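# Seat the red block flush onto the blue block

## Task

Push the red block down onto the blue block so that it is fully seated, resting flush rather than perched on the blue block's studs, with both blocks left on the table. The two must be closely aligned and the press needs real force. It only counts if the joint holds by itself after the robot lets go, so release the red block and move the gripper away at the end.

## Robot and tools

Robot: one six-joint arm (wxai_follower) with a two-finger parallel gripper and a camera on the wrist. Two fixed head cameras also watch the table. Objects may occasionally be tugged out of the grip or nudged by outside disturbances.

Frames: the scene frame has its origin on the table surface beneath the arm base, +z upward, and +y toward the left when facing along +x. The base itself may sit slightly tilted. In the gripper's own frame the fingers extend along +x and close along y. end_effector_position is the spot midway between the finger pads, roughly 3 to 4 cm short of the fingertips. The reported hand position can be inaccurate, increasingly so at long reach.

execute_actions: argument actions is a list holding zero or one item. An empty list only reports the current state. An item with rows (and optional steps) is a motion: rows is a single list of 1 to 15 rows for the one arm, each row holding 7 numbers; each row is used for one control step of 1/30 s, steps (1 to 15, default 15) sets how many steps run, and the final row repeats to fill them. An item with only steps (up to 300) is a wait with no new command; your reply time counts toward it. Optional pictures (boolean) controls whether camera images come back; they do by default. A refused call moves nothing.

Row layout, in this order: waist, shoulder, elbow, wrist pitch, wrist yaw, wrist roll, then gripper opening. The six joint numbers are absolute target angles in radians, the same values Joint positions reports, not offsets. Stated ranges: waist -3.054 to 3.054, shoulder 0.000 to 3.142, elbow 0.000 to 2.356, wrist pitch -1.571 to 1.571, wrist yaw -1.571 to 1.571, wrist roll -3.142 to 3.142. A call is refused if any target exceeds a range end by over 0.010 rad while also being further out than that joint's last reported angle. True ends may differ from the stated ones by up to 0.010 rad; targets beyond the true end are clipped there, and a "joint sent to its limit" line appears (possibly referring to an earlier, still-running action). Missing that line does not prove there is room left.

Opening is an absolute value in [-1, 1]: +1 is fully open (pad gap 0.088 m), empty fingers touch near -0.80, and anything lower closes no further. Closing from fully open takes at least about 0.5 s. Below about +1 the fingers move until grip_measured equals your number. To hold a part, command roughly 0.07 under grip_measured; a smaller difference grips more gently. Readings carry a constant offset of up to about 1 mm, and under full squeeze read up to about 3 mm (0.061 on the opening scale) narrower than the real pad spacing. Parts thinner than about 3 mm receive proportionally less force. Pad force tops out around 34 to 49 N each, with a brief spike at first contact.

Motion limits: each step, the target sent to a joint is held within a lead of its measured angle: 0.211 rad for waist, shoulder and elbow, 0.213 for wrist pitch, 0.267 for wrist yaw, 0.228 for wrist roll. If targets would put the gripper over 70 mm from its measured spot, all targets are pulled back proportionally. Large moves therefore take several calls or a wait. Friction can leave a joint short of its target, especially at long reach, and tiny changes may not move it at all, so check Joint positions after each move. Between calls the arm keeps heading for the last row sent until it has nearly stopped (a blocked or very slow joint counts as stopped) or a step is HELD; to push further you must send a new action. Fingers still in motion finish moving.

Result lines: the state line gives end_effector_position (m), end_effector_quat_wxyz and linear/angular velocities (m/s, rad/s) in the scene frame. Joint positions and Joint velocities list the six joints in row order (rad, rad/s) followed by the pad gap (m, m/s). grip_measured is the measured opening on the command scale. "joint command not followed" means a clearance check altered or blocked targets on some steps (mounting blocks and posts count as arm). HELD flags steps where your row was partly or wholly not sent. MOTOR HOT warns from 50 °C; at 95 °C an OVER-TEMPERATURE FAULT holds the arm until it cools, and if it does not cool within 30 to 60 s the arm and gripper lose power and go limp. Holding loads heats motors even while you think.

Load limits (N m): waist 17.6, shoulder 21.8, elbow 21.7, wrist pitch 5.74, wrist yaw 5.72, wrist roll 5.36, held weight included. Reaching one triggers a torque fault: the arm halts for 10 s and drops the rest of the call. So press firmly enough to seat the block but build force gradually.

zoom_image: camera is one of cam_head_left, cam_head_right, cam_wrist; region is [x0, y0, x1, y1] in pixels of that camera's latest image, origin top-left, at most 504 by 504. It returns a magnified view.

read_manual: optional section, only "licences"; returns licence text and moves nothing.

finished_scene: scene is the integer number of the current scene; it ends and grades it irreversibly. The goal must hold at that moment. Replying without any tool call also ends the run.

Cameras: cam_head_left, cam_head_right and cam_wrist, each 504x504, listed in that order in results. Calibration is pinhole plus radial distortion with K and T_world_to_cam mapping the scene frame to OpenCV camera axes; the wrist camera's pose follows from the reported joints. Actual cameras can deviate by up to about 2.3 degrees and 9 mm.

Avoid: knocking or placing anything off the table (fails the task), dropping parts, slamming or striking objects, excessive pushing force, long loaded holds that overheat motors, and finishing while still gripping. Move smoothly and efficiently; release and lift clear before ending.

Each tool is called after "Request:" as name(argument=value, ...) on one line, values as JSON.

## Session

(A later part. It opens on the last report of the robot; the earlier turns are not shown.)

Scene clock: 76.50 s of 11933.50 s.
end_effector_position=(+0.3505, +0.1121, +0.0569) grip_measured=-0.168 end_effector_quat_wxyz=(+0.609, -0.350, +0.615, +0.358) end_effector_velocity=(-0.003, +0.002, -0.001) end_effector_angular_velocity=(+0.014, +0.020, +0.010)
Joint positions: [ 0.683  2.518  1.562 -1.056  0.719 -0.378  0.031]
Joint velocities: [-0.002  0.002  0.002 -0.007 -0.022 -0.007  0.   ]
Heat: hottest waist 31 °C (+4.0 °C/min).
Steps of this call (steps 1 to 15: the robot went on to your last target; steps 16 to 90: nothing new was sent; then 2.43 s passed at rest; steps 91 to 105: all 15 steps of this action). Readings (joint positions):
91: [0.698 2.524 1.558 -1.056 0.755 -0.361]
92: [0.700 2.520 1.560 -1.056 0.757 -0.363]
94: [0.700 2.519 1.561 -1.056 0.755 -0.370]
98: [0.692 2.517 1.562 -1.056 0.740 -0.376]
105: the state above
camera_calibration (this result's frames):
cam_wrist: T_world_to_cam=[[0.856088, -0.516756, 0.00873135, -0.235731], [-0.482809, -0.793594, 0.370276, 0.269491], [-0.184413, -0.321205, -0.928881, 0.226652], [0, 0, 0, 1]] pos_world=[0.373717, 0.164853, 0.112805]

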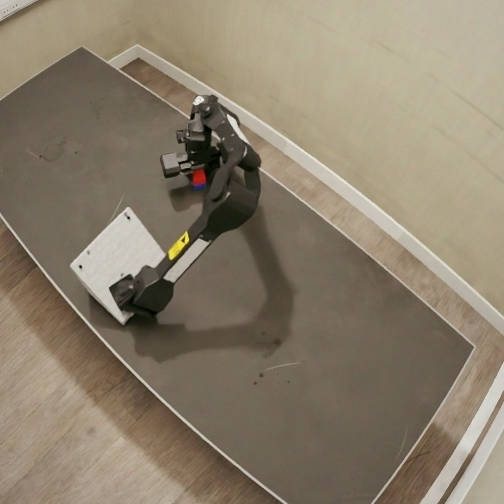

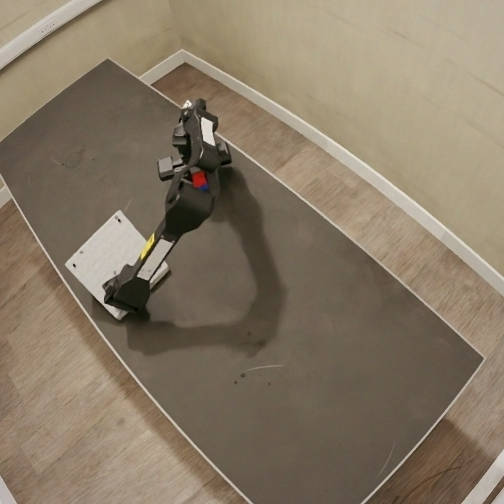

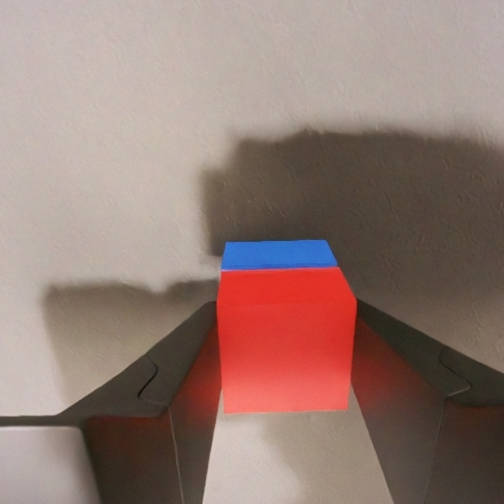

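Request:
execute_actions(actions=[{"rows":[[0.65,2.55,1.55,-1.06,0.725,-0.378,-0.3],[0.68,2.52,1.57,-1.06,0.73,-0.378,-0.3],[0.695,2.51,1.58,-1.06,0.733,-0.378,-0.3],[0.707,2.505,1.588,-1.064,0.737,-0.378,-0.3]]}])

Request:
zoom_image(camera="cam_wrist", region=[180,190,370,330])

Scene clock: 81.93 s of 11933.50 s.
end_effector_position=(+0.3557, +0.1124, +0.0676) grip_measured=-0.168 end_effector_quat_wxyz=(+0.620, -0.357, +0.605, +0.351) end_effector_velocity=(-0.001, +0.003, +0.002) end_effector_angular_velocity=(+0.009, -0.005, +0.022)
Joint positions: [ 0.702  2.507  1.575 -1.062  0.735 -0.378  0.031]
Joint velocities: [ 0.007 -0.002 -0.002  0.007 -0.007 -0.022 -0.   ]
Heat: hottest waist 30 °C (+3.0 °C/min).
Steps of this call (steps 1 to 15: the robot went on to your last target; steps 16 to 90: nothing new was sent; then 1.93 s passed at rest; steps 91 to 105: all 15 steps of this action). Readings (joint positions):
91: [0.685 2.512 1.565 -1.056 0.720 -0.378]
92: [0.689 2.507 1.568 -1.057 0.727 -0.378]
94: [0.695 2.507 1.573 -1.058 0.735 -0.378]
98: [0.700 2.507 1.574 -1.060 0.735 -0.378]
105: the state above
camera_calibration (this result's frames):
cam_wrist: T_world_to_cam=[[0.855139, -0.516828, 0.0403335, -0.241906], [-0.495749, -0.79255, 0.355102, 0.273746], [-0.15156, -0.323657, -0.933957, 0.226601], [0, 0, 0, 1]] pos_world=[0.376916, 0.165275, 0.124184]

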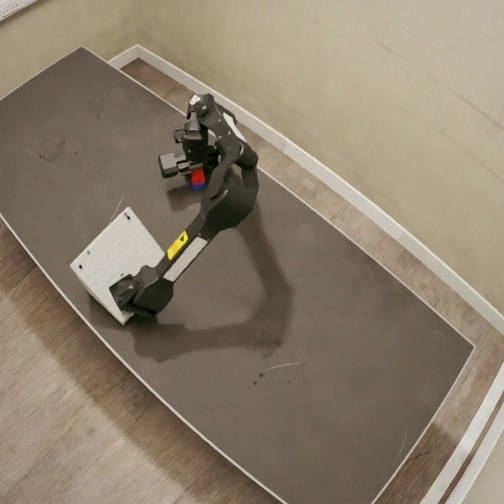

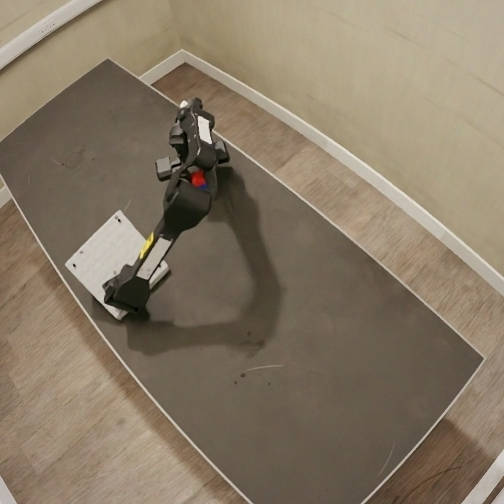

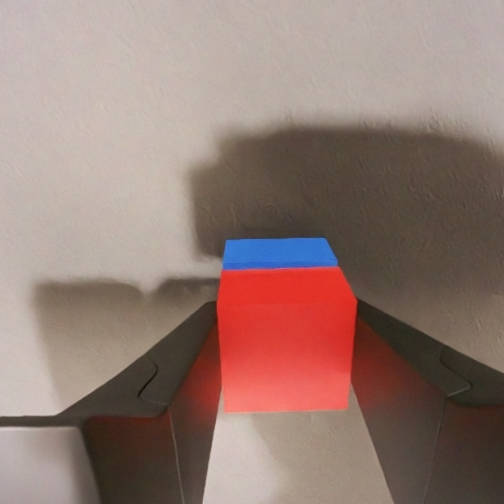

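Region (180, 190, 370, 330) of cam_wrist's 504x504 image, scaled by 2.653, with more detail than that image has; it fills the top 371 rows of this view, and the rest is white.

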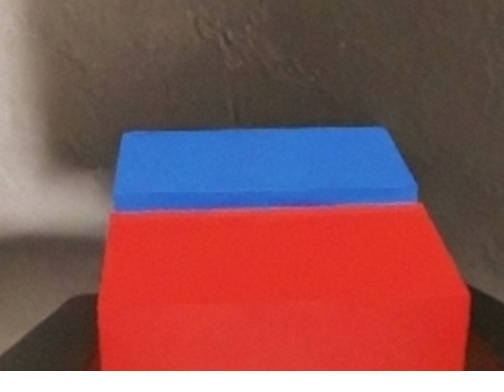

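Now well aligned (yaw slightly over). Press again.

Request:
execute_actions(actions=[{"rows":[[0.702,2.517,1.566,-1.058,0.737,-0.372,-0.3],[0.7,2.519,1.564,-1.055,0.737,-0.372,-0.3],[0.697,2.521,1.562,-1.053,0.737,-0.372,-0.3],[0.693,2.524,1.56,-1.052,0.737,-0.372,-0.3],[0.685,2.53,1.556,-1.051,0.738,-0.372,-0.3],[0.672,2.54,1.55,-1.05,0.739,-0.372,-0.3],[0.658,2.552,1.543,-1.048,0.74,-0.373,-0.3],[0.644,2.564,1.536,-1.046,0.741,-0.374,-0.3],[0.63,2.576,1.529,-1.044,0.742,-0.375,-0.3],[0.616,2.588,1.522,-1.042,0.743,-0.375,-0.3],[0.602,2.6,1.515,-1.04,0.745,-0.375,-0.3],[0.588,2.612,1.508,-1.038,0.747,-0.375,-0.3],[0.575,2.622,1.5,-1.035,0.75,-0.375,-0.3]]}], pictures=false)

Request:
execute_actions(actions=[{"steps":8}])

Request:
zoom_image(camera="cam_wrist", region=[180,190,370,330])

Scene clock: 89.80 s of 11933.50 s.
end_effector_position=(+0.3506, +0.1152, +0.0574) grip_measured=-0.168 end_effector_quat_wxyz=(+0.611, -0.354, +0.612, +0.355) end_effector_velocity=(-0.005, -0.002, -0.007) end_effector_angular_velocity=(-0.001, +0.021, -0.007)
Joint positions: [ 0.691  2.525  1.562 -1.05   0.727 -0.375  0.031]
Joint velocities: [-0.012 -0.002 -0.022  0.007 -0.007  0.007  0.   ]
Heat: hottest waist 32 °C (+4.0 °C/min).
Steps of this call (steps 1 to 15: the robot went on to your last target; steps 16 to 90: nothing new was sent; then 4.37 s passed at rest; steps 91 to 105: all 15 steps of this action). Readings (joint positions):
91: [0.702 2.507 1.575 -1.062 0.735 -0.378]
92: [0.702 2.507 1.575 -1.062 0.735 -0.377]
94: [0.700 2.507 1.574 -1.059 0.735 -0.376]
98: [0.696 2.514 1.570 -1.054 0.732 -0.375]
105: the state above

Scene clock: 90.07 s of 11933.50 s.
end_effector_position=(+0.3503, +0.1154, +0.0571) grip_measured=-0.168 end_effector_quat_wxyz=(+0.611, -0.354, +0.612, +0.355) end_effector_velocity=(-0.002, +0.002, -0.000) end_effector_angular_velocity=(+0.007, +0.001, +0.007)
Joint positions: [ 0.691  2.525  1.561 -1.048  0.727 -0.375  0.031]
Joint velocities: [ 0.002 -0.002 -0.007  0.007 -0.007 -0.007  0.   ]
Heat: hottest waist 32 °C (+4.1 °C/min).
Steps of this call (steps 1 to 8: the robot went on to your last target). Readings (joint positions):
1: [0.691 2.525 1.562 -1.049 0.727 -0.375]
2: [0.691 2.525 1.562 -1.049 0.727 -0.375]
4: [0.691 2.525 1.561 -1.049 0.727 -0.375]
8: the state above
camera_calibration (this result's frames):
cam_wrist: T_world_to_cam=[[0.857215, -0.514506, 0.0215801, -0.235288], [-0.485039, -0.792626, 0.369433, 0.272567], [-0.172971, -0.327151, -0.929007, 0.224569], [0, 0, 0, 1]] pos_world=[0.372742, 0.168455, 0.113008]

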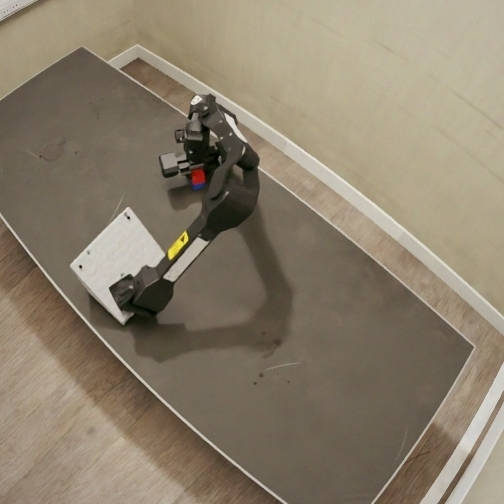

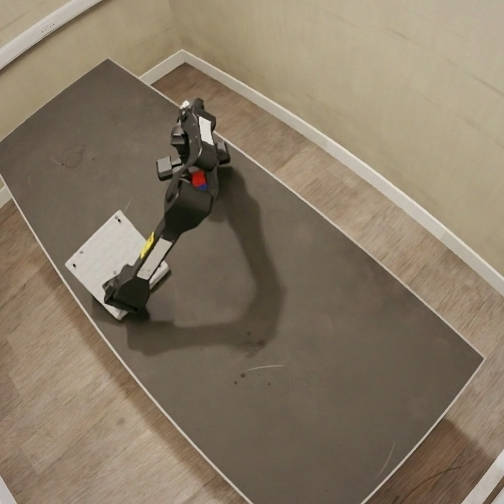

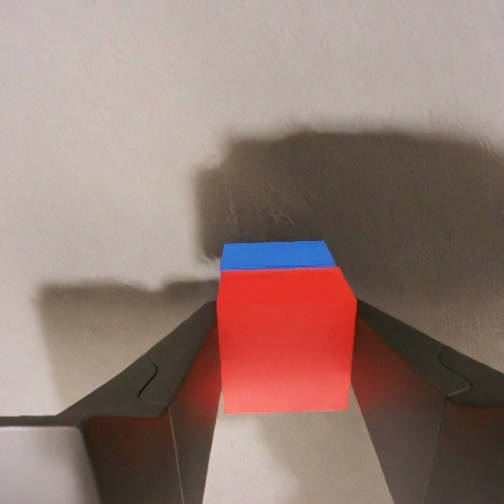

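Region (180, 190, 370, 330) of cam_wrist's 504x504 image, scaled by 2.653, with more detail than that image has; it fills the top 371 rows of this view, and the rest is white.

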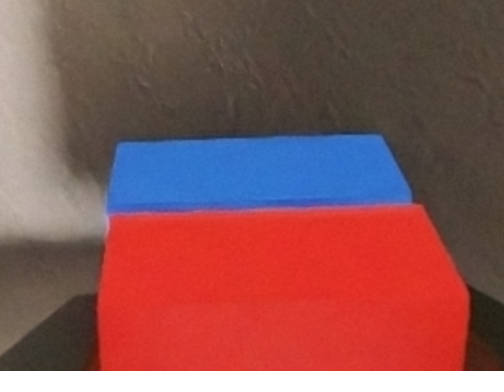

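Request:
execute_actions(actions=[{"rows":[[0.65,2.56,1.54,-1.05,0.735,-0.375,-0.3],[0.68,2.535,1.555,-1.055,0.735,-0.375,-0.3],[0.695,2.525,1.563,-1.06,0.733,-0.375,-0.3],[0.707,2.52,1.568,-1.062,0.73,-0.375,-0.3]]}])

Request:
zoom_image(camera="cam_wrist", region=[180,190,370,330])

Scene clock: 94.63 s of 11933.50 s.
end_effector_position=(+0.3520, +0.1155, +0.0658) grip_measured=-0.168 end_effector_quat_wxyz=(+0.616, -0.362, +0.605, +0.352) end_effector_velocity=(-0.007, -0.000, -0.000) end_effector_angular_velocity=(+0.003, +0.028, +0.056)
Joint positions: [ 0.709  2.515  1.567 -1.059  0.737 -0.375  0.031]
Joint velocities: [ 0.002 -0.002 -0.007 -0.022 -0.022 -0.037 -0.   ]
Heat: hottest waist 31 °C (+2.0 °C/min).
Steps of this call (steps 1 to 15: the robot went on to your last target; steps 16 to 90: nothing new was sent; then 1.07 s passed at rest; steps 91 to 105: all 15 steps of this action). Readings (joint positions):
91: [0.694 2.520 1.563 -1.048 0.728 -0.375]
92: [0.697 2.516 1.565 -1.049 0.735 -0.375]
94: [0.703 2.515 1.567 -1.051 0.743 -0.375]
98: [0.709 2.515 1.567 -1.058 0.738 -0.375]
105: the state above
camera_calibration (this result's frames):
cam_wrist: T_world_to_cam=[[0.86044, -0.507722, 0.0431488, -0.240223], [-0.487185, -0.794903, 0.361635, 0.27183], [-0.149311, -0.332187, -0.931321, 0.225378], [0, 0, 0, 1]] pos_world=[0.37278, 0.16898, 0.121961]

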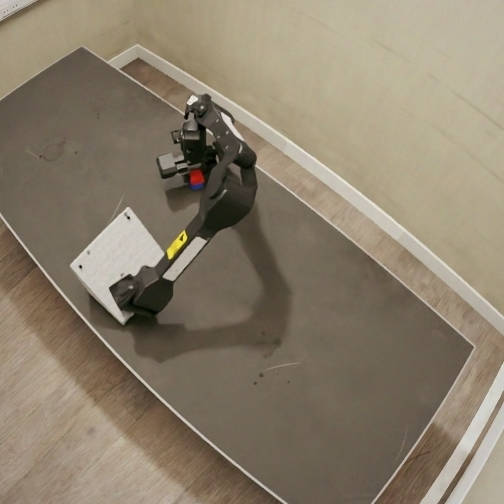

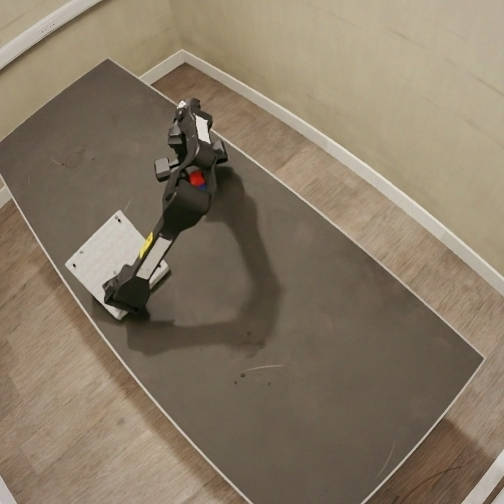

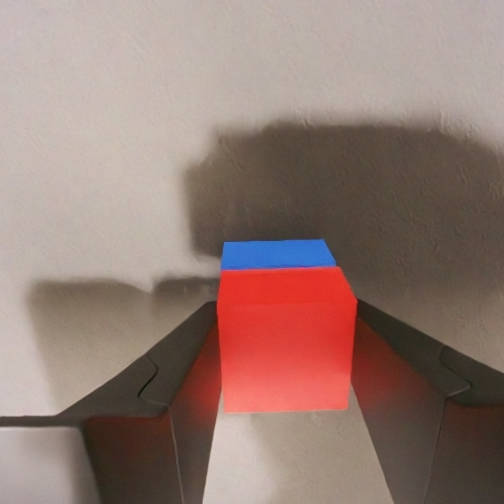

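Region (180, 190, 370, 330) of cam_wrist's 504x504 image, scaled by 2.653, with more detail than that image has; it fills the top 371 rows of this view, and the rest is white.

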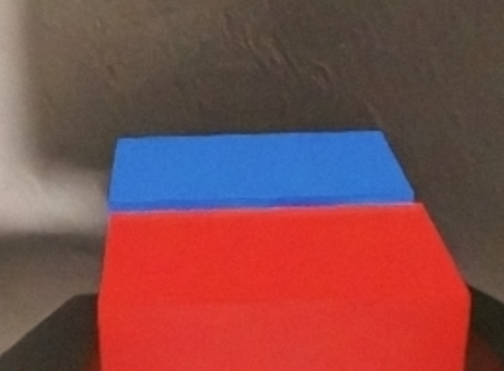

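Request:
execute_actions(actions=[{"rows":[[0.72,2.52,1.568,-1.06,0.737,-0.375,-0.3],[0.72,2.52,1.568,-1.06,0.737,-0.375,-0.3],[0.72,2.52,1.568,-1.06,0.737,-0.375,-0.3],[0.72,2.52,1.568,-1.06,0.737,-0.375,-0.3],[0.72,2.52,1.568,-1.063,0.732,-0.375,-0.3],[0.72,2.52,1.568,-1.063,0.732,-0.375,-0.3],[0.72,2.52,1.568,-1.063,0.732,-0.375,-0.3],[0.72,2.52,1.568,-1.063,0.732,-0.375,-0.3],[0.72,2.52,1.568,-1.063,0.732,-0.375,-0.3],[0.712,2.52,1.568,-1.063,0.732,-0.375,-0.3]]}], pictures=false)

Request:
execute_actions(actions=[{"steps":8}])

Request:
zoom_image(camera="cam_wrist", region=[180,190,370,330])

Scene clock: 104.97 s of 11933.50 s.
end_effector_position=(+0.3514, +0.1163, +0.0668) grip_measured=-0.168 end_effector_quat_wxyz=(+0.616, -0.363, +0.604, +0.353) end_effector_velocity=(+0.000, -0.001, -0.004) end_effector_angular_velocity=(+0.020, +0.022, -0.009)
Joint positions: [ 0.713  2.515  1.567 -1.061  0.735 -0.375  0.031]
Joint velocities: [-0.017 -0.002 -0.002  0.007 -0.022 -0.007 -0.   ]
Heat: hottest waist 32 °C (+1.0 °C/min).
Steps of this call (steps 1 to 15: the robot went on to your last target; steps 16 to 90: nothing new was sent; then 6.83 s passed at rest; steps 91 to 105: all 15 steps of this action). Readings (joint positions):
91: [0.710 2.515 1.567 -1.059 0.737 -0.375]
92: [0.711 2.515 1.567 -1.059 0.737 -0.375]
94: [0.714 2.515 1.567 -1.059 0.737 -0.375]
98: [0.716 2.515 1.567 -1.060 0.737 -0.375]
105: the state above

Scene clock: 105.23 s of 11933.50 s.
end_effector_position=(+0.3513, +0.1162, +0.0667) grip_measured=-0.168 end_effector_quat_wxyz=(+0.616, -0.363, +0.604, +0.353) end_effector_velocity=(+0.002, -0.000, +0.002) end_effector_angular_velocity=(+0.014, -0.003, -0.005)
Joint positions: [ 0.712  2.515  1.567 -1.061  0.735 -0.375  0.031]
Joint velocities: [-0.002 -0.007  0.002  0.007 -0.007 -0.007 -0.   ]
Heat: hottest waist 32 °C (+1.0 °C/min).
Steps of this call (steps 1 to 8: the robot went on to your last target). Readings (joint positions):
1: [0.712 2.515 1.567 -1.061 0.735 -0.375]
2: [0.712 2.515 1.567 -1.061 0.735 -0.375]
4: [0.712 2.515 1.567 -1.061 0.735 -0.375]
8: the state above
camera_calibration (this result's frames):
cam_wrist: T_world_to_cam=[[0.862364, -0.504408, 0.0436025, -0.240398], [-0.484301, -0.796743, 0.361459, 0.270923], [-0.147583, -0.332826, -0.931368, 0.225807], [0, 0, 0, 1]] pos_world=[0.371844, 0.169752, 0.122864]

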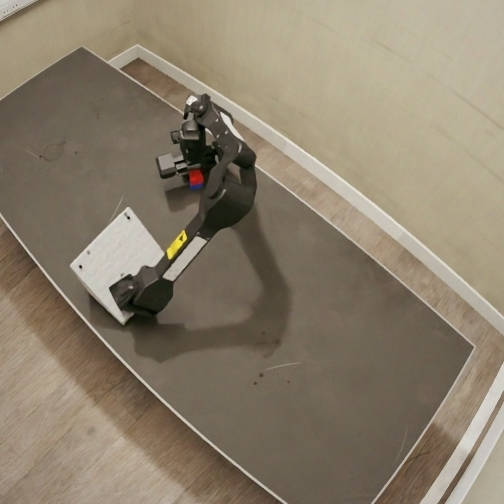

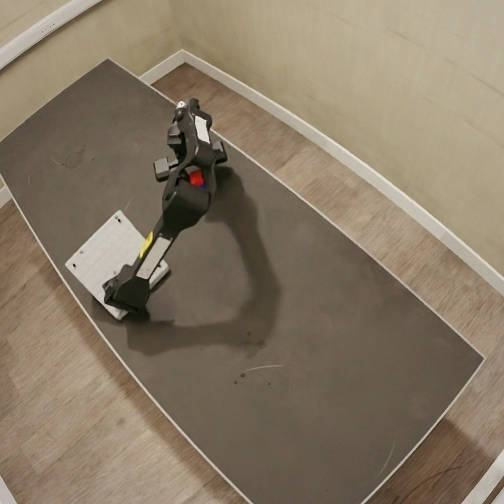

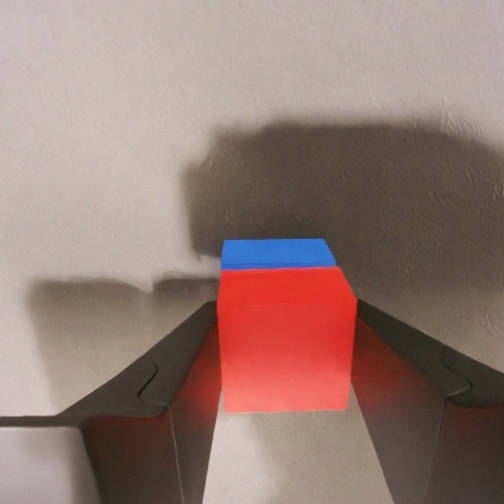

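Region (180, 190, 370, 330) of cam_wrist's 504x504 image, scaled by 2.653, with more detail than that image has; it fills the top 371 rows of this view, and the rest is white.

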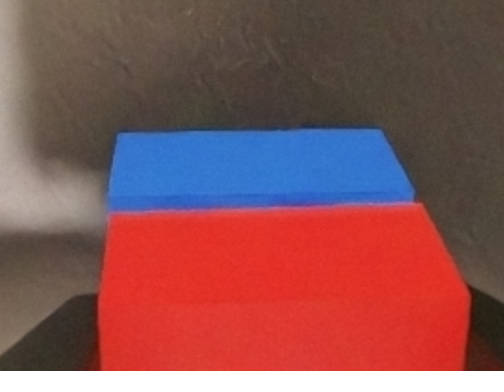

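Request:
execute_actions(actions=[{"rows":[[0.721,2.52,1.568,-1.063,0.732,-0.375,-0.3],[0.721,2.52,1.568,-1.063,0.732,-0.375,-0.3],[0.721,2.52,1.568,-1.063,0.732,-0.375,-0.3],[0.721,2.52,1.568,-1.063,0.728,-0.364,-0.3],[0.721,2.52,1.568,-1.063,0.728,-0.364,-0.3],[0.721,2.52,1.568,-1.063,0.728,-0.364,-0.3],[0.721,2.52,1.568,-1.063,0.728,-0.364,-0.3],[0.721,2.52,1.568,-1.063,0.728,-0.364,-0.3],[0.721,2.52,1.568,-1.063,0.728,-0.364,-0.3],[0.721,2.52,1.568,-1.063,0.728,-0.364,-0.3],[0.721,2.52,1.568,-1.063,0.728,-0.364,-0.3],[0.712,2.52,1.568,-1.063,0.728,-0.364,-0.3]]}], pictures=false)

Request:
execute_actions(actions=[{"steps":10}])

Request:
zoom_image(camera="cam_wrist", region=[180,190,370,330])

Scene clock: 114.23 s of 11933.50 s.
end_effector_position=(+0.3509, +0.1170, +0.0671) grip_measured=-0.168 end_effector_quat_wxyz=(+0.617, -0.360, +0.605, +0.352) end_effector_velocity=(-0.000, -0.007, -0.007) end_effector_angular_velocity=(+0.014, +0.039, -0.012)
Joint positions: [ 0.714  2.515  1.567 -1.061  0.732 -0.367  0.031]
Joint velocities: [-0.032 -0.007 -0.002 -0.007 -0.022 -0.007  0.   ]
Heat: hottest waist 33 °C (+1.0 °C/min).
Steps of this call (steps 1 to 15: the robot went on to your last target; steps 16 to 90: nothing new was sent; then 5.50 s passed at rest; steps 91 to 105: all 15 steps of this action). Readings (joint positions):
91: [0.712 2.515 1.567 -1.061 0.735 -0.375]
92: [0.713 2.515 1.567 -1.061 0.735 -0.375]
94: [0.714 2.515 1.567 -1.061 0.735 -0.374]
98: [0.716 2.515 1.567 -1.061 0.732 -0.368]
105: the state above

Scene clock: 114.57 s of 11933.50 s.
end_effector_position=(+0.3509, +0.1167, +0.0667) grip_measured=-0.168 end_effector_quat_wxyz=(+0.617, -0.359, +0.605, +0.352) end_effector_velocity=(-0.001, -0.000, -0.001) end_effector_angular_velocity=(+0.015, +0.021, +0.004)
Joint positions: [ 0.712  2.515  1.567 -1.061  0.731 -0.367  0.031]
Joint velocities: [-0.007 -0.002  0.002 -0.007 -0.022 -0.007 -0.   ]
Heat: hottest waist 33 °C (+1.0 °C/min).
Steps of this call (steps 1 to 10: the robot went on to your last target). Readings (joint positions):
1: [0.713 2.515 1.567 -1.061 0.732 -0.367]
2: [0.713 2.515 1.567 -1.061 0.731 -0.367]
4: [0.712 2.515 1.567 -1.061 0.731 -0.367]
8: [0.712 2.515 1.567 -1.061 0.731 -0.367]
10: the state above
camera_calibration (this result's frames):
cam_wrist: T_world_to_cam=[[0.858449, -0.511395, 0.0392381, -0.237272], [-0.489578, -0.794211, 0.35992, 0.272798], [-0.152898, -0.328183, -0.932158, 0.227287], [0, 0, 0, 1]] pos_world=[0.371994, 0.169911, 0.122992]

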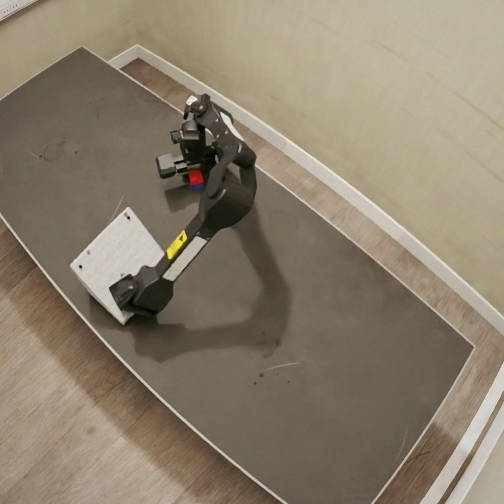

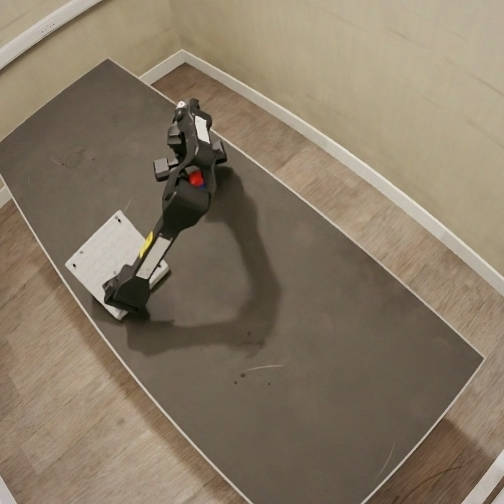

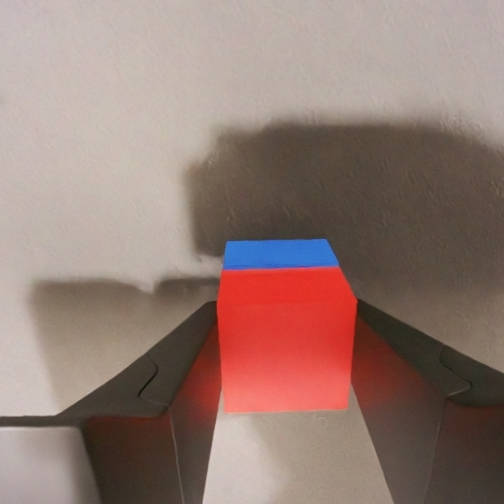

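Region (180, 190, 370, 330) of cam_wrist's 504x504 image, scaled by 2.653, with more detail than that image has; it fills the top 371 rows of this view, and the rest is white.

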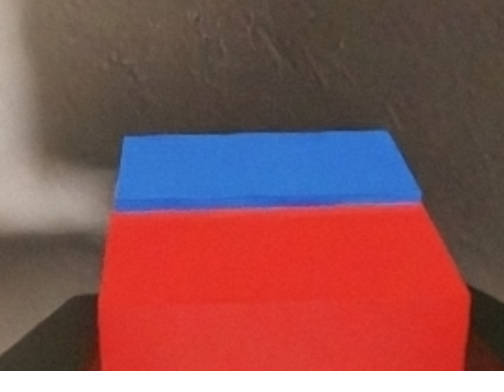

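Slightly left/forward; pressing drifts right/back. Press.

Request:
execute_actions(actions=[{"rows":[[0.708,2.525,1.56,-1.061,0.731,-0.367,-0.3],[0.704,2.529,1.557,-1.061,0.731,-0.367,-0.3],[0.698,2.534,1.554,-1.061,0.732,-0.367,-0.3],[0.69,2.541,1.55,-1.06,0.733,-0.367,-0.3],[0.68,2.55,1.545,-1.059,0.734,-0.367,-0.3],[0.668,2.56,1.539,-1.058,0.735,-0.367,-0.3],[0.655,2.571,1.533,-1.056,0.736,-0.367,-0.3],[0.642,2.582,1.527,-1.054,0.737,-0.367,-0.3],[0.629,2.593,1.521,-1.052,0.738,-0.367,-0.3],[0.616,2.604,1.515,-1.05,0.739,-0.367,-0.3],[0.603,2.615,1.508,-1.047,0.74,-0.367,-0.3],[0.59,2.627,1.5,-1.044,0.741,-0.367,-0.3]]}], pictures=false)

Request:
execute_actions(actions=[{"steps":8}])

Request:
zoom_image(camera="cam_wrist", region=[180,190,370,330])

Scene clock: 124.40 s of 11933.50 s.
end_effector_position=(+0.3457, +0.1187, +0.0574) grip_measured=-0.168 end_effector_quat_wxyz=(+0.606, -0.357, +0.613, +0.359) end_effector_velocity=(-0.007, -0.001, -0.004) end_effector_angular_velocity=(+0.006, +0.032, +0.017)
Joint positions: [ 0.702  2.533  1.559 -1.059  0.72  -0.367  0.031]
Joint velocities: [-0.007 -0.002 -0.017 -0.007 -0.022 -0.007 -0.   ]
Heat: hottest waist 34 °C (+3.0 °C/min).
Steps of this call (steps 1 to 15: the robot went on to your last target; steps 16 to 90: nothing new was sent; then 6.33 s passed at rest; steps 91 to 105: all 15 steps of this action). Readings (joint positions):
91: [0.712 2.515 1.567 -1.061 0.731 -0.367]
92: [0.711 2.515 1.567 -1.061 0.731 -0.367]
94: [0.710 2.516 1.567 -1.061 0.730 -0.367]
98: [0.706 2.523 1.565 -1.061 0.726 -0.367]
105: the state above

Scene clock: 124.67 s of 11933.50 s.
end_effector_position=(+0.3457, +0.1187, +0.0572) grip_measured=-0.168 end_effector_quat_wxyz=(+0.606, -0.357, +0.613, +0.359) end_effector_velocity=(-0.001, -0.002, +0.001) end_effector_angular_velocity=(+0.005, +0.008, +0.022)
Joint positions: [ 0.701  2.533  1.558 -1.057  0.72  -0.367  0.031]
Joint velocities: [-0.002 -0.007 -0.002 -0.007 -0.007 -0.022 -0.   ]
Heat: hottest waist 34 °C (+3.0 °C/min).
Steps of this call (steps 1 to 8: the robot went on to your last target). Readings (joint positions):
1: [0.702 2.533 1.559 -1.058 0.720 -0.367]
2: [0.701 2.533 1.559 -1.058 0.720 -0.367]
4: [0.701 2.533 1.558 -1.058 0.720 -0.367]
8: the state above
camera_calibration (this result's frames):
cam_wrist: T_world_to_cam=[[0.863133, -0.504715, 0.0162643, -0.232467], [-0.473024, -0.796821, 0.375932, 0.26892], [-0.176779, -0.332173, -0.926504, 0.226702], [0, 0, 0, 1]] pos_world=[0.367931, 0.172256, 0.112726]

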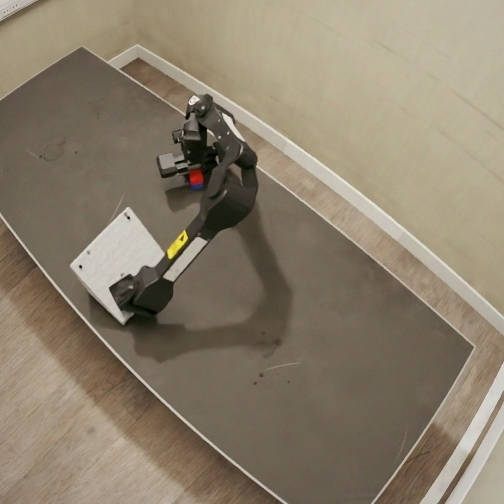

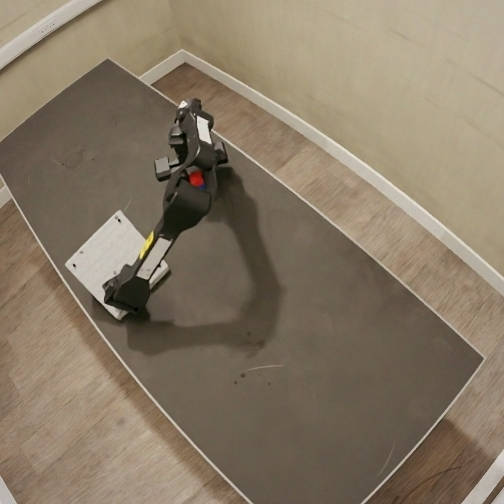

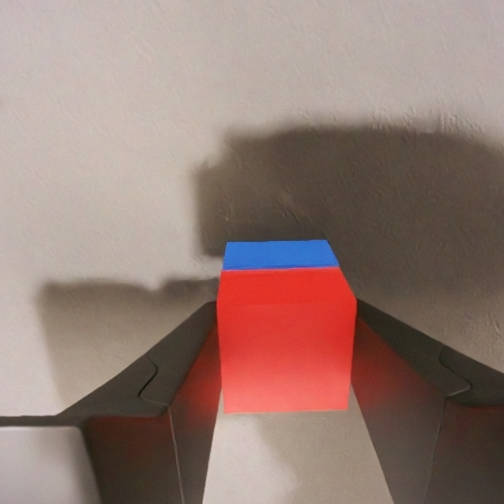

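Region (180, 190, 370, 330) of cam_wrist's 504x504 image, scaled by 2.653, with more detail than that image has; it fills the top 371 rows of this view, and the rest is white.

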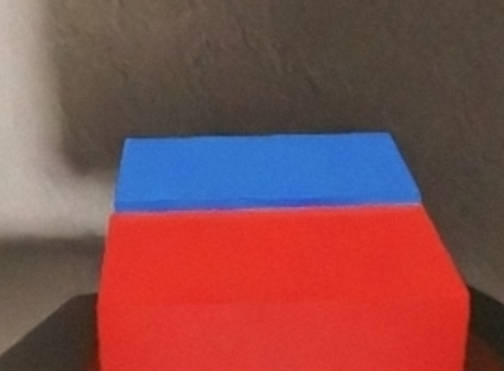

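Still slightly left/forward; raising wrist yaw under load earlier shifted it right/back.

Request:
execute_actions(actions=[{"rows":[[0.59,2.627,1.5,-1.05,0.75,-0.367,-0.3],[0.59,2.627,1.5,-1.05,0.75,-0.367,-0.3],[0.59,2.627,1.497,-1.05,0.76,-0.367,-0.3],[0.59,2.627,1.497,-1.05,0.76,-0.367,-0.3],[0.59,2.627,1.494,-1.05,0.77,-0.367,-0.3],[0.59,2.627,1.494,-1.05,0.77,-0.367,-0.3],[0.59,2.627,1.49,-1.05,0.78,-0.367,-0.3]]}])

Request:
zoom_image(camera="cam_wrist", region=[180,190,370,330])

Scene clock: 129.93 s of 11933.50 s.
end_effector_position=(+0.3452, +0.1188, +0.0574) grip_measured=-0.168 end_effector_quat_wxyz=(+0.606, -0.366, +0.611, +0.354) end_effector_velocity=(-0.006, +0.001, -0.003) end_effector_angular_velocity=(+0.008, +0.026, +0.017)
Joint positions: [ 0.708  2.535  1.554 -1.056  0.736 -0.367  0.031]
Joint velocities: [-0.002  0.002 -0.007 -0.007 -0.022 -0.007 -0.   ]
Heat: hottest waist 33 °C (+2.0 °C/min).
Steps of this call (steps 1 to 15: the robot went on to your last target; steps 16 to 90: nothing new was sent; then 1.77 s passed at rest; steps 91 to 105: all 15 steps of this action). Readings (joint positions):
91: [0.701 2.533 1.558 -1.057 0.720 -0.367]
92: [0.701 2.533 1.558 -1.057 0.720 -0.367]
94: [0.702 2.533 1.558 -1.057 0.721 -0.367]
98: [0.705 2.534 1.555 -1.056 0.730 -0.367]
105: the state above
camera_calibration (this result's frames):
cam_wrist: T_world_to_cam=[[0.866864, -0.497365, 0.0342799, -0.235205], [-0.471242, -0.795006, 0.381964, 0.267491], [-0.162723, -0.347265, -0.923541, 0.223559], [0, 0, 0, 1]] pos_world=[0.366322, 0.173308, 0.112357]

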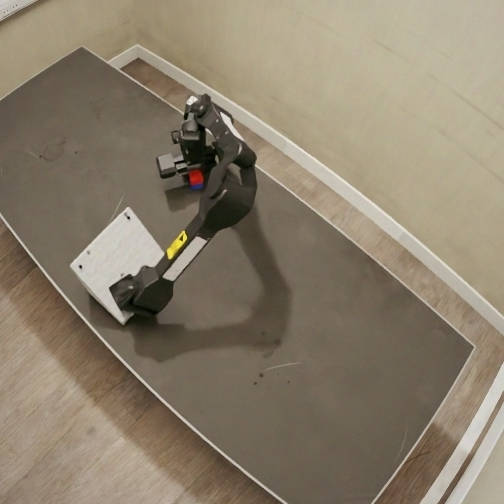

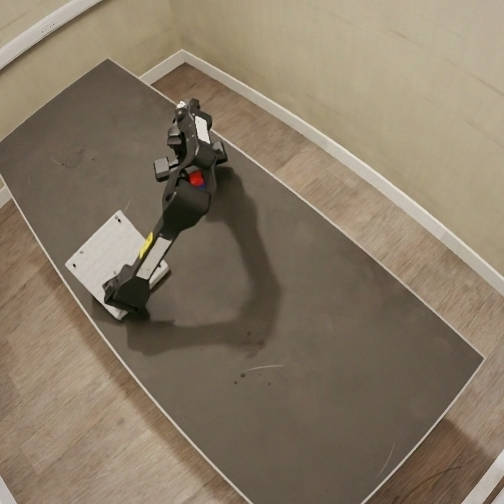

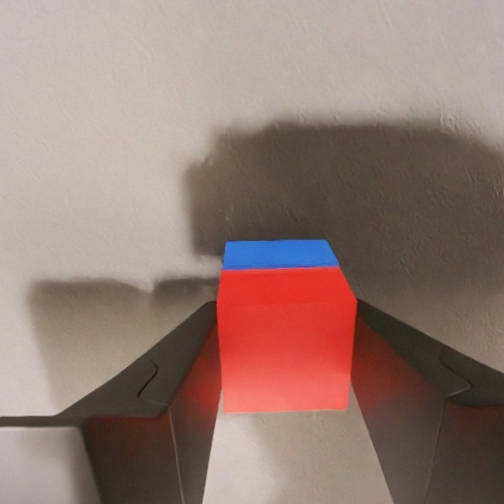

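Region (180, 190, 370, 330) of cam_wrist's 504x504 image, scaled by 2.653, with more detail than that image has; it fills the top 371 rows of this view, and the rest is white.

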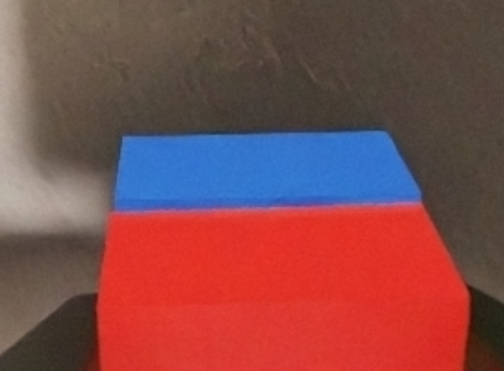

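Request:
execute_actions(actions=[{"rows":[[0.65,2.57,1.53,-1.06,0.75,-0.367,-0.3],[0.69,2.54,1.555,-1.063,0.74,-0.367,-0.3],[0.705,2.525,1.57,-1.063,0.734,-0.367,-0.3],[0.715,2.515,1.578,-1.063,0.731,-0.365,-0.3],[0.715,2.515,1.578,-1.063,0.731,-0.365,-0.3],[0.715,2.515,1.578,-1.063,0.731,-0.365,-0.3],[0.721,2.515,1.578,-1.063,0.731,-0.363,-0.3]]}], pictures=false)

Request:
execute_actions(actions=[{"steps":10}])

Request:
zoom_image(camera="cam_wrist", region=[180,190,370,330])

Scene clock: 135.73 s of 11933.50 s.
end_effector_position=(+0.3500, +0.1191, +0.0664) grip_measured=-0.168 end_effector_quat_wxyz=(+0.616, -0.364, +0.604, +0.351) end_effector_velocity=(+0.001, -0.005, -0.000) end_effector_angular_velocity=(-0.007, +0.002, -0.011)
Joint positions: [ 0.719  2.523  1.569 -1.062  0.737 -0.366  0.031]
Joint velocities: [-0.007 -0.007 -0.002 -0.007  0.007  0.007 -0.   ]
Heat: hottest waist 33 °C (+2.0 °C/min).
Steps of this call (steps 1 to 15: the robot went on to your last target; steps 16 to 90: nothing new was sent; then 2.30 s passed at rest; steps 91 to 105: all 15 steps of this action). Readings (joint positions):
91: [0.710 2.530 1.555 -1.056 0.738 -0.367]
92: [0.713 2.526 1.558 -1.056 0.743 -0.367]
94: [0.717 2.524 1.565 -1.060 0.747 -0.367]
98: [0.717 2.523 1.569 -1.062 0.741 -0.367]
105: the state above

Scene clock: 136.07 s of 11933.50 s.
end_effector_position=(+0.3500, +0.1191, +0.0664) grip_measured=-0.168 end_effector_quat_wxyz=(+0.616, -0.364, +0.604, +0.351) end_effector_velocity=(+0.003, -0.001, +0.001) end_effector_angular_velocity=(+0.000, -0.010, -0.002)
Joint positions: [ 0.719  2.523  1.569 -1.062  0.737 -0.366  0.031]
Joint velocities: [-0.002 -0.002  0.002  0.007  0.007 -0.007 -0.   ]
Heat: hottest waist 33 °C (+2.0 °C/min).
Steps of this call (steps 1 to 10: the robot went on to your last target). Readings (joint positions):
1: [0.719 2.523 1.569 -1.062 0.737 -0.366]
2: [0.719 2.523 1.569 -1.062 0.737 -0.366]
4: [0.719 2.523 1.569 -1.062 0.737 -0.366]
8: [0.719 2.523 1.569 -1.062 0.737 -0.366]
10: the state above
camera_calibration (this result's frames):
cam_wrist: T_world_to_cam=[[0.862152, -0.504476, 0.0468791, -0.237915], [-0.485104, -0.795252, 0.36366, 0.27269], [-0.146177, -0.336272, -0.930351, 0.226178], [0, 0, 0, 1]] pos_world=[0.370464, 0.172892, 0.122411]

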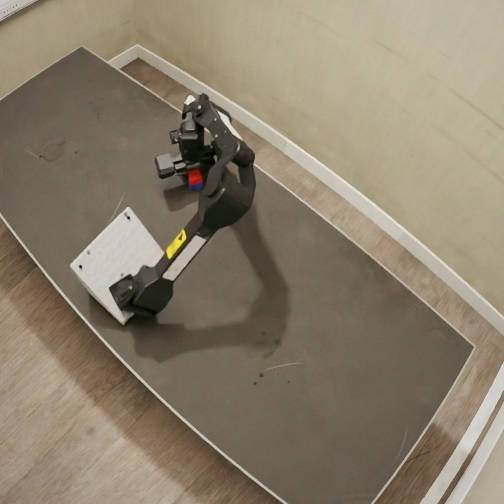

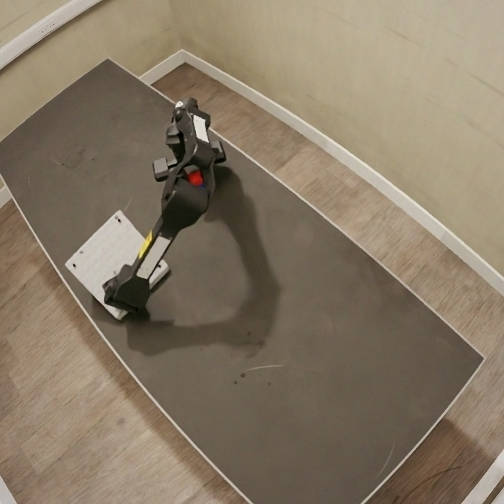

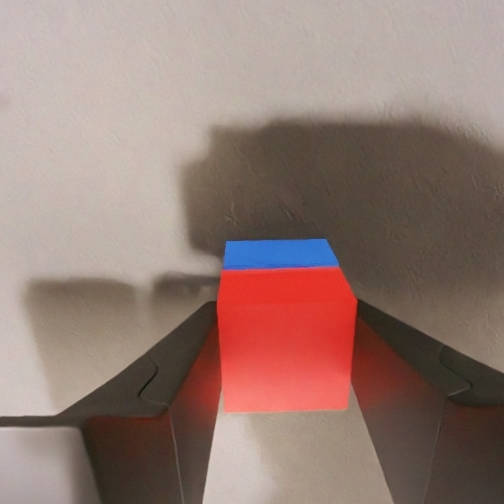

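Region (180, 190, 370, 330) of cam_wrist's 504x504 image, scaled by 2.653, with more detail than that image has; it fills the top 371 rows of this view, and the rest is white.

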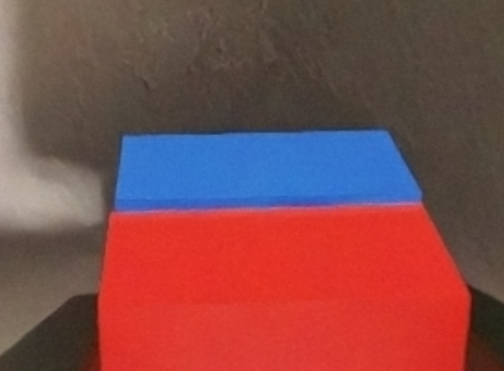

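Request:
execute_actions(actions=[{"rows":[[0.729,2.522,1.572,-1.063,0.738,-0.363,-0.3],[0.729,2.522,1.572,-1.063,0.738,-0.363,-0.3],[0.729,2.522,1.572,-1.063,0.738,-0.363,-0.3],[0.729,2.522,1.572,-1.063,0.738,-0.363,-0.3],[0.729,2.522,1.572,-1.065,0.738,-0.361,-0.3],[0.729,2.522,1.572,-1.065,0.738,-0.361,-0.3],[0.729,2.522,1.572,-1.065,0.738,-0.361,-0.3],[0.729,2.522,1.572,-1.065,0.738,-0.361,-0.3],[0.729,2.522,1.572,-1.065,0.738,-0.361,-0.3],[0.719,2.522,1.572,-1.065,0.738,-0.361,-0.3]]}], pictures=false)

Request:
execute_actions(actions=[{"steps":10}])

Request:
zoom_image(camera="cam_wrist", region=[180,190,370,330])

Scene clock: 142.90 s of 11933.50 s.
end_effector_position=(+0.3498, +0.1193, +0.0667) grip_measured=-0.168 end_effector_quat_wxyz=(+0.616, -0.364, +0.604, +0.351) end_effector_velocity=(-0.005, -0.001, -0.001) end_effector_angular_velocity=(+0.006, +0.029, +0.020)
Joint positions: [ 0.72   2.523  1.569 -1.063  0.737 -0.363  0.031]
Joint velocities: [-0.002 -0.002 -0.002 -0.022 -0.022 -0.007 -0.   ]
Heat: hottest waist 34 °C (+3.0 °C/min).
Steps of this call (steps 1 to 15: the robot went on to your last target; steps 16 to 90: nothing new was sent; then 3.33 s passed at rest; steps 91 to 105: all 15 steps of this action). Readings (joint positions):
91: [0.719 2.523 1.569 -1.062 0.737 -0.365]
92: [0.720 2.523 1.569 -1.062 0.737 -0.365]
94: [0.722 2.523 1.569 -1.062 0.737 -0.365]
98: [0.724 2.523 1.569 -1.062 0.737 -0.364]
105: the state above

Scene clock: 143.23 s of 11933.50 s.
end_effector_position=(+0.3498, +0.1191, +0.0666) grip_measured=-0.168 end_effector_quat_wxyz=(+0.616, -0.364, +0.604, +0.351) end_effector_velocity=(+0.002, -0.000, +0.002) end_effector_angular_velocity=(+0.014, -0.003, -0.005)
Joint positions: [ 0.72   2.523  1.569 -1.063  0.737 -0.363  0.031]
Joint velocities: [-0.002 -0.007  0.002  0.007 -0.007 -0.007 -0.   ]
Heat: hottest waist 34 °C (+3.0 °C/min).
Steps of this call (steps 1 to 10: the robot went on to your last target). Readings (joint positions):
1: [0.720 2.523 1.569 -1.063 0.737 -0.363]
2: [0.720 2.523 1.569 -1.063 0.737 -0.363]
4: [0.720 2.523 1.569 -1.063 0.737 -0.363]
8: [0.720 2.523 1.569 -1.063 0.737 -0.363]
10: the state above
camera_calibration (this result's frames):
cam_wrist: T_world_to_cam=[[0.861777, -0.50511, 0.0469591, -0.237485], [-0.48561, -0.794636, 0.364331, 0.272549], [-0.146712, -0.336776, -0.930085, 0.226552], [0, 0, 0, 1]] pos_world=[0.370249, 0.172918, 0.122567]

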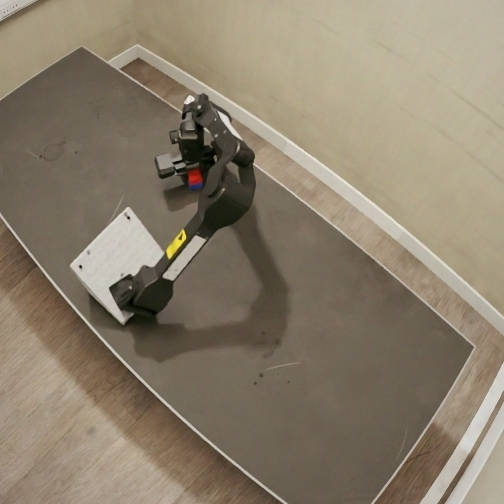

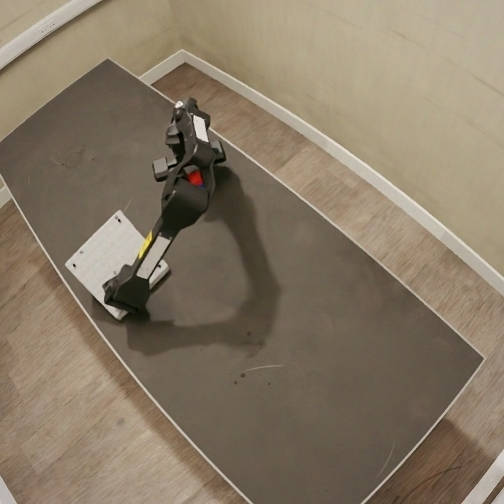

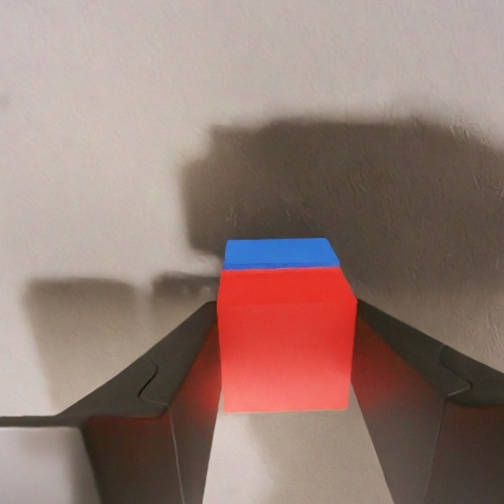

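Region (180, 190, 370, 330) of cam_wrist's 504x504 image, scaled by 2.653, with more detail than that image has; it fills the top 371 rows of this view, and the rest is white.

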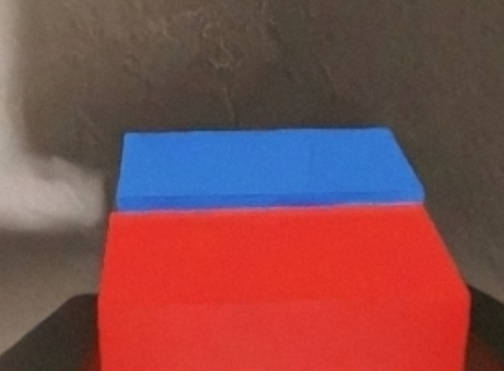

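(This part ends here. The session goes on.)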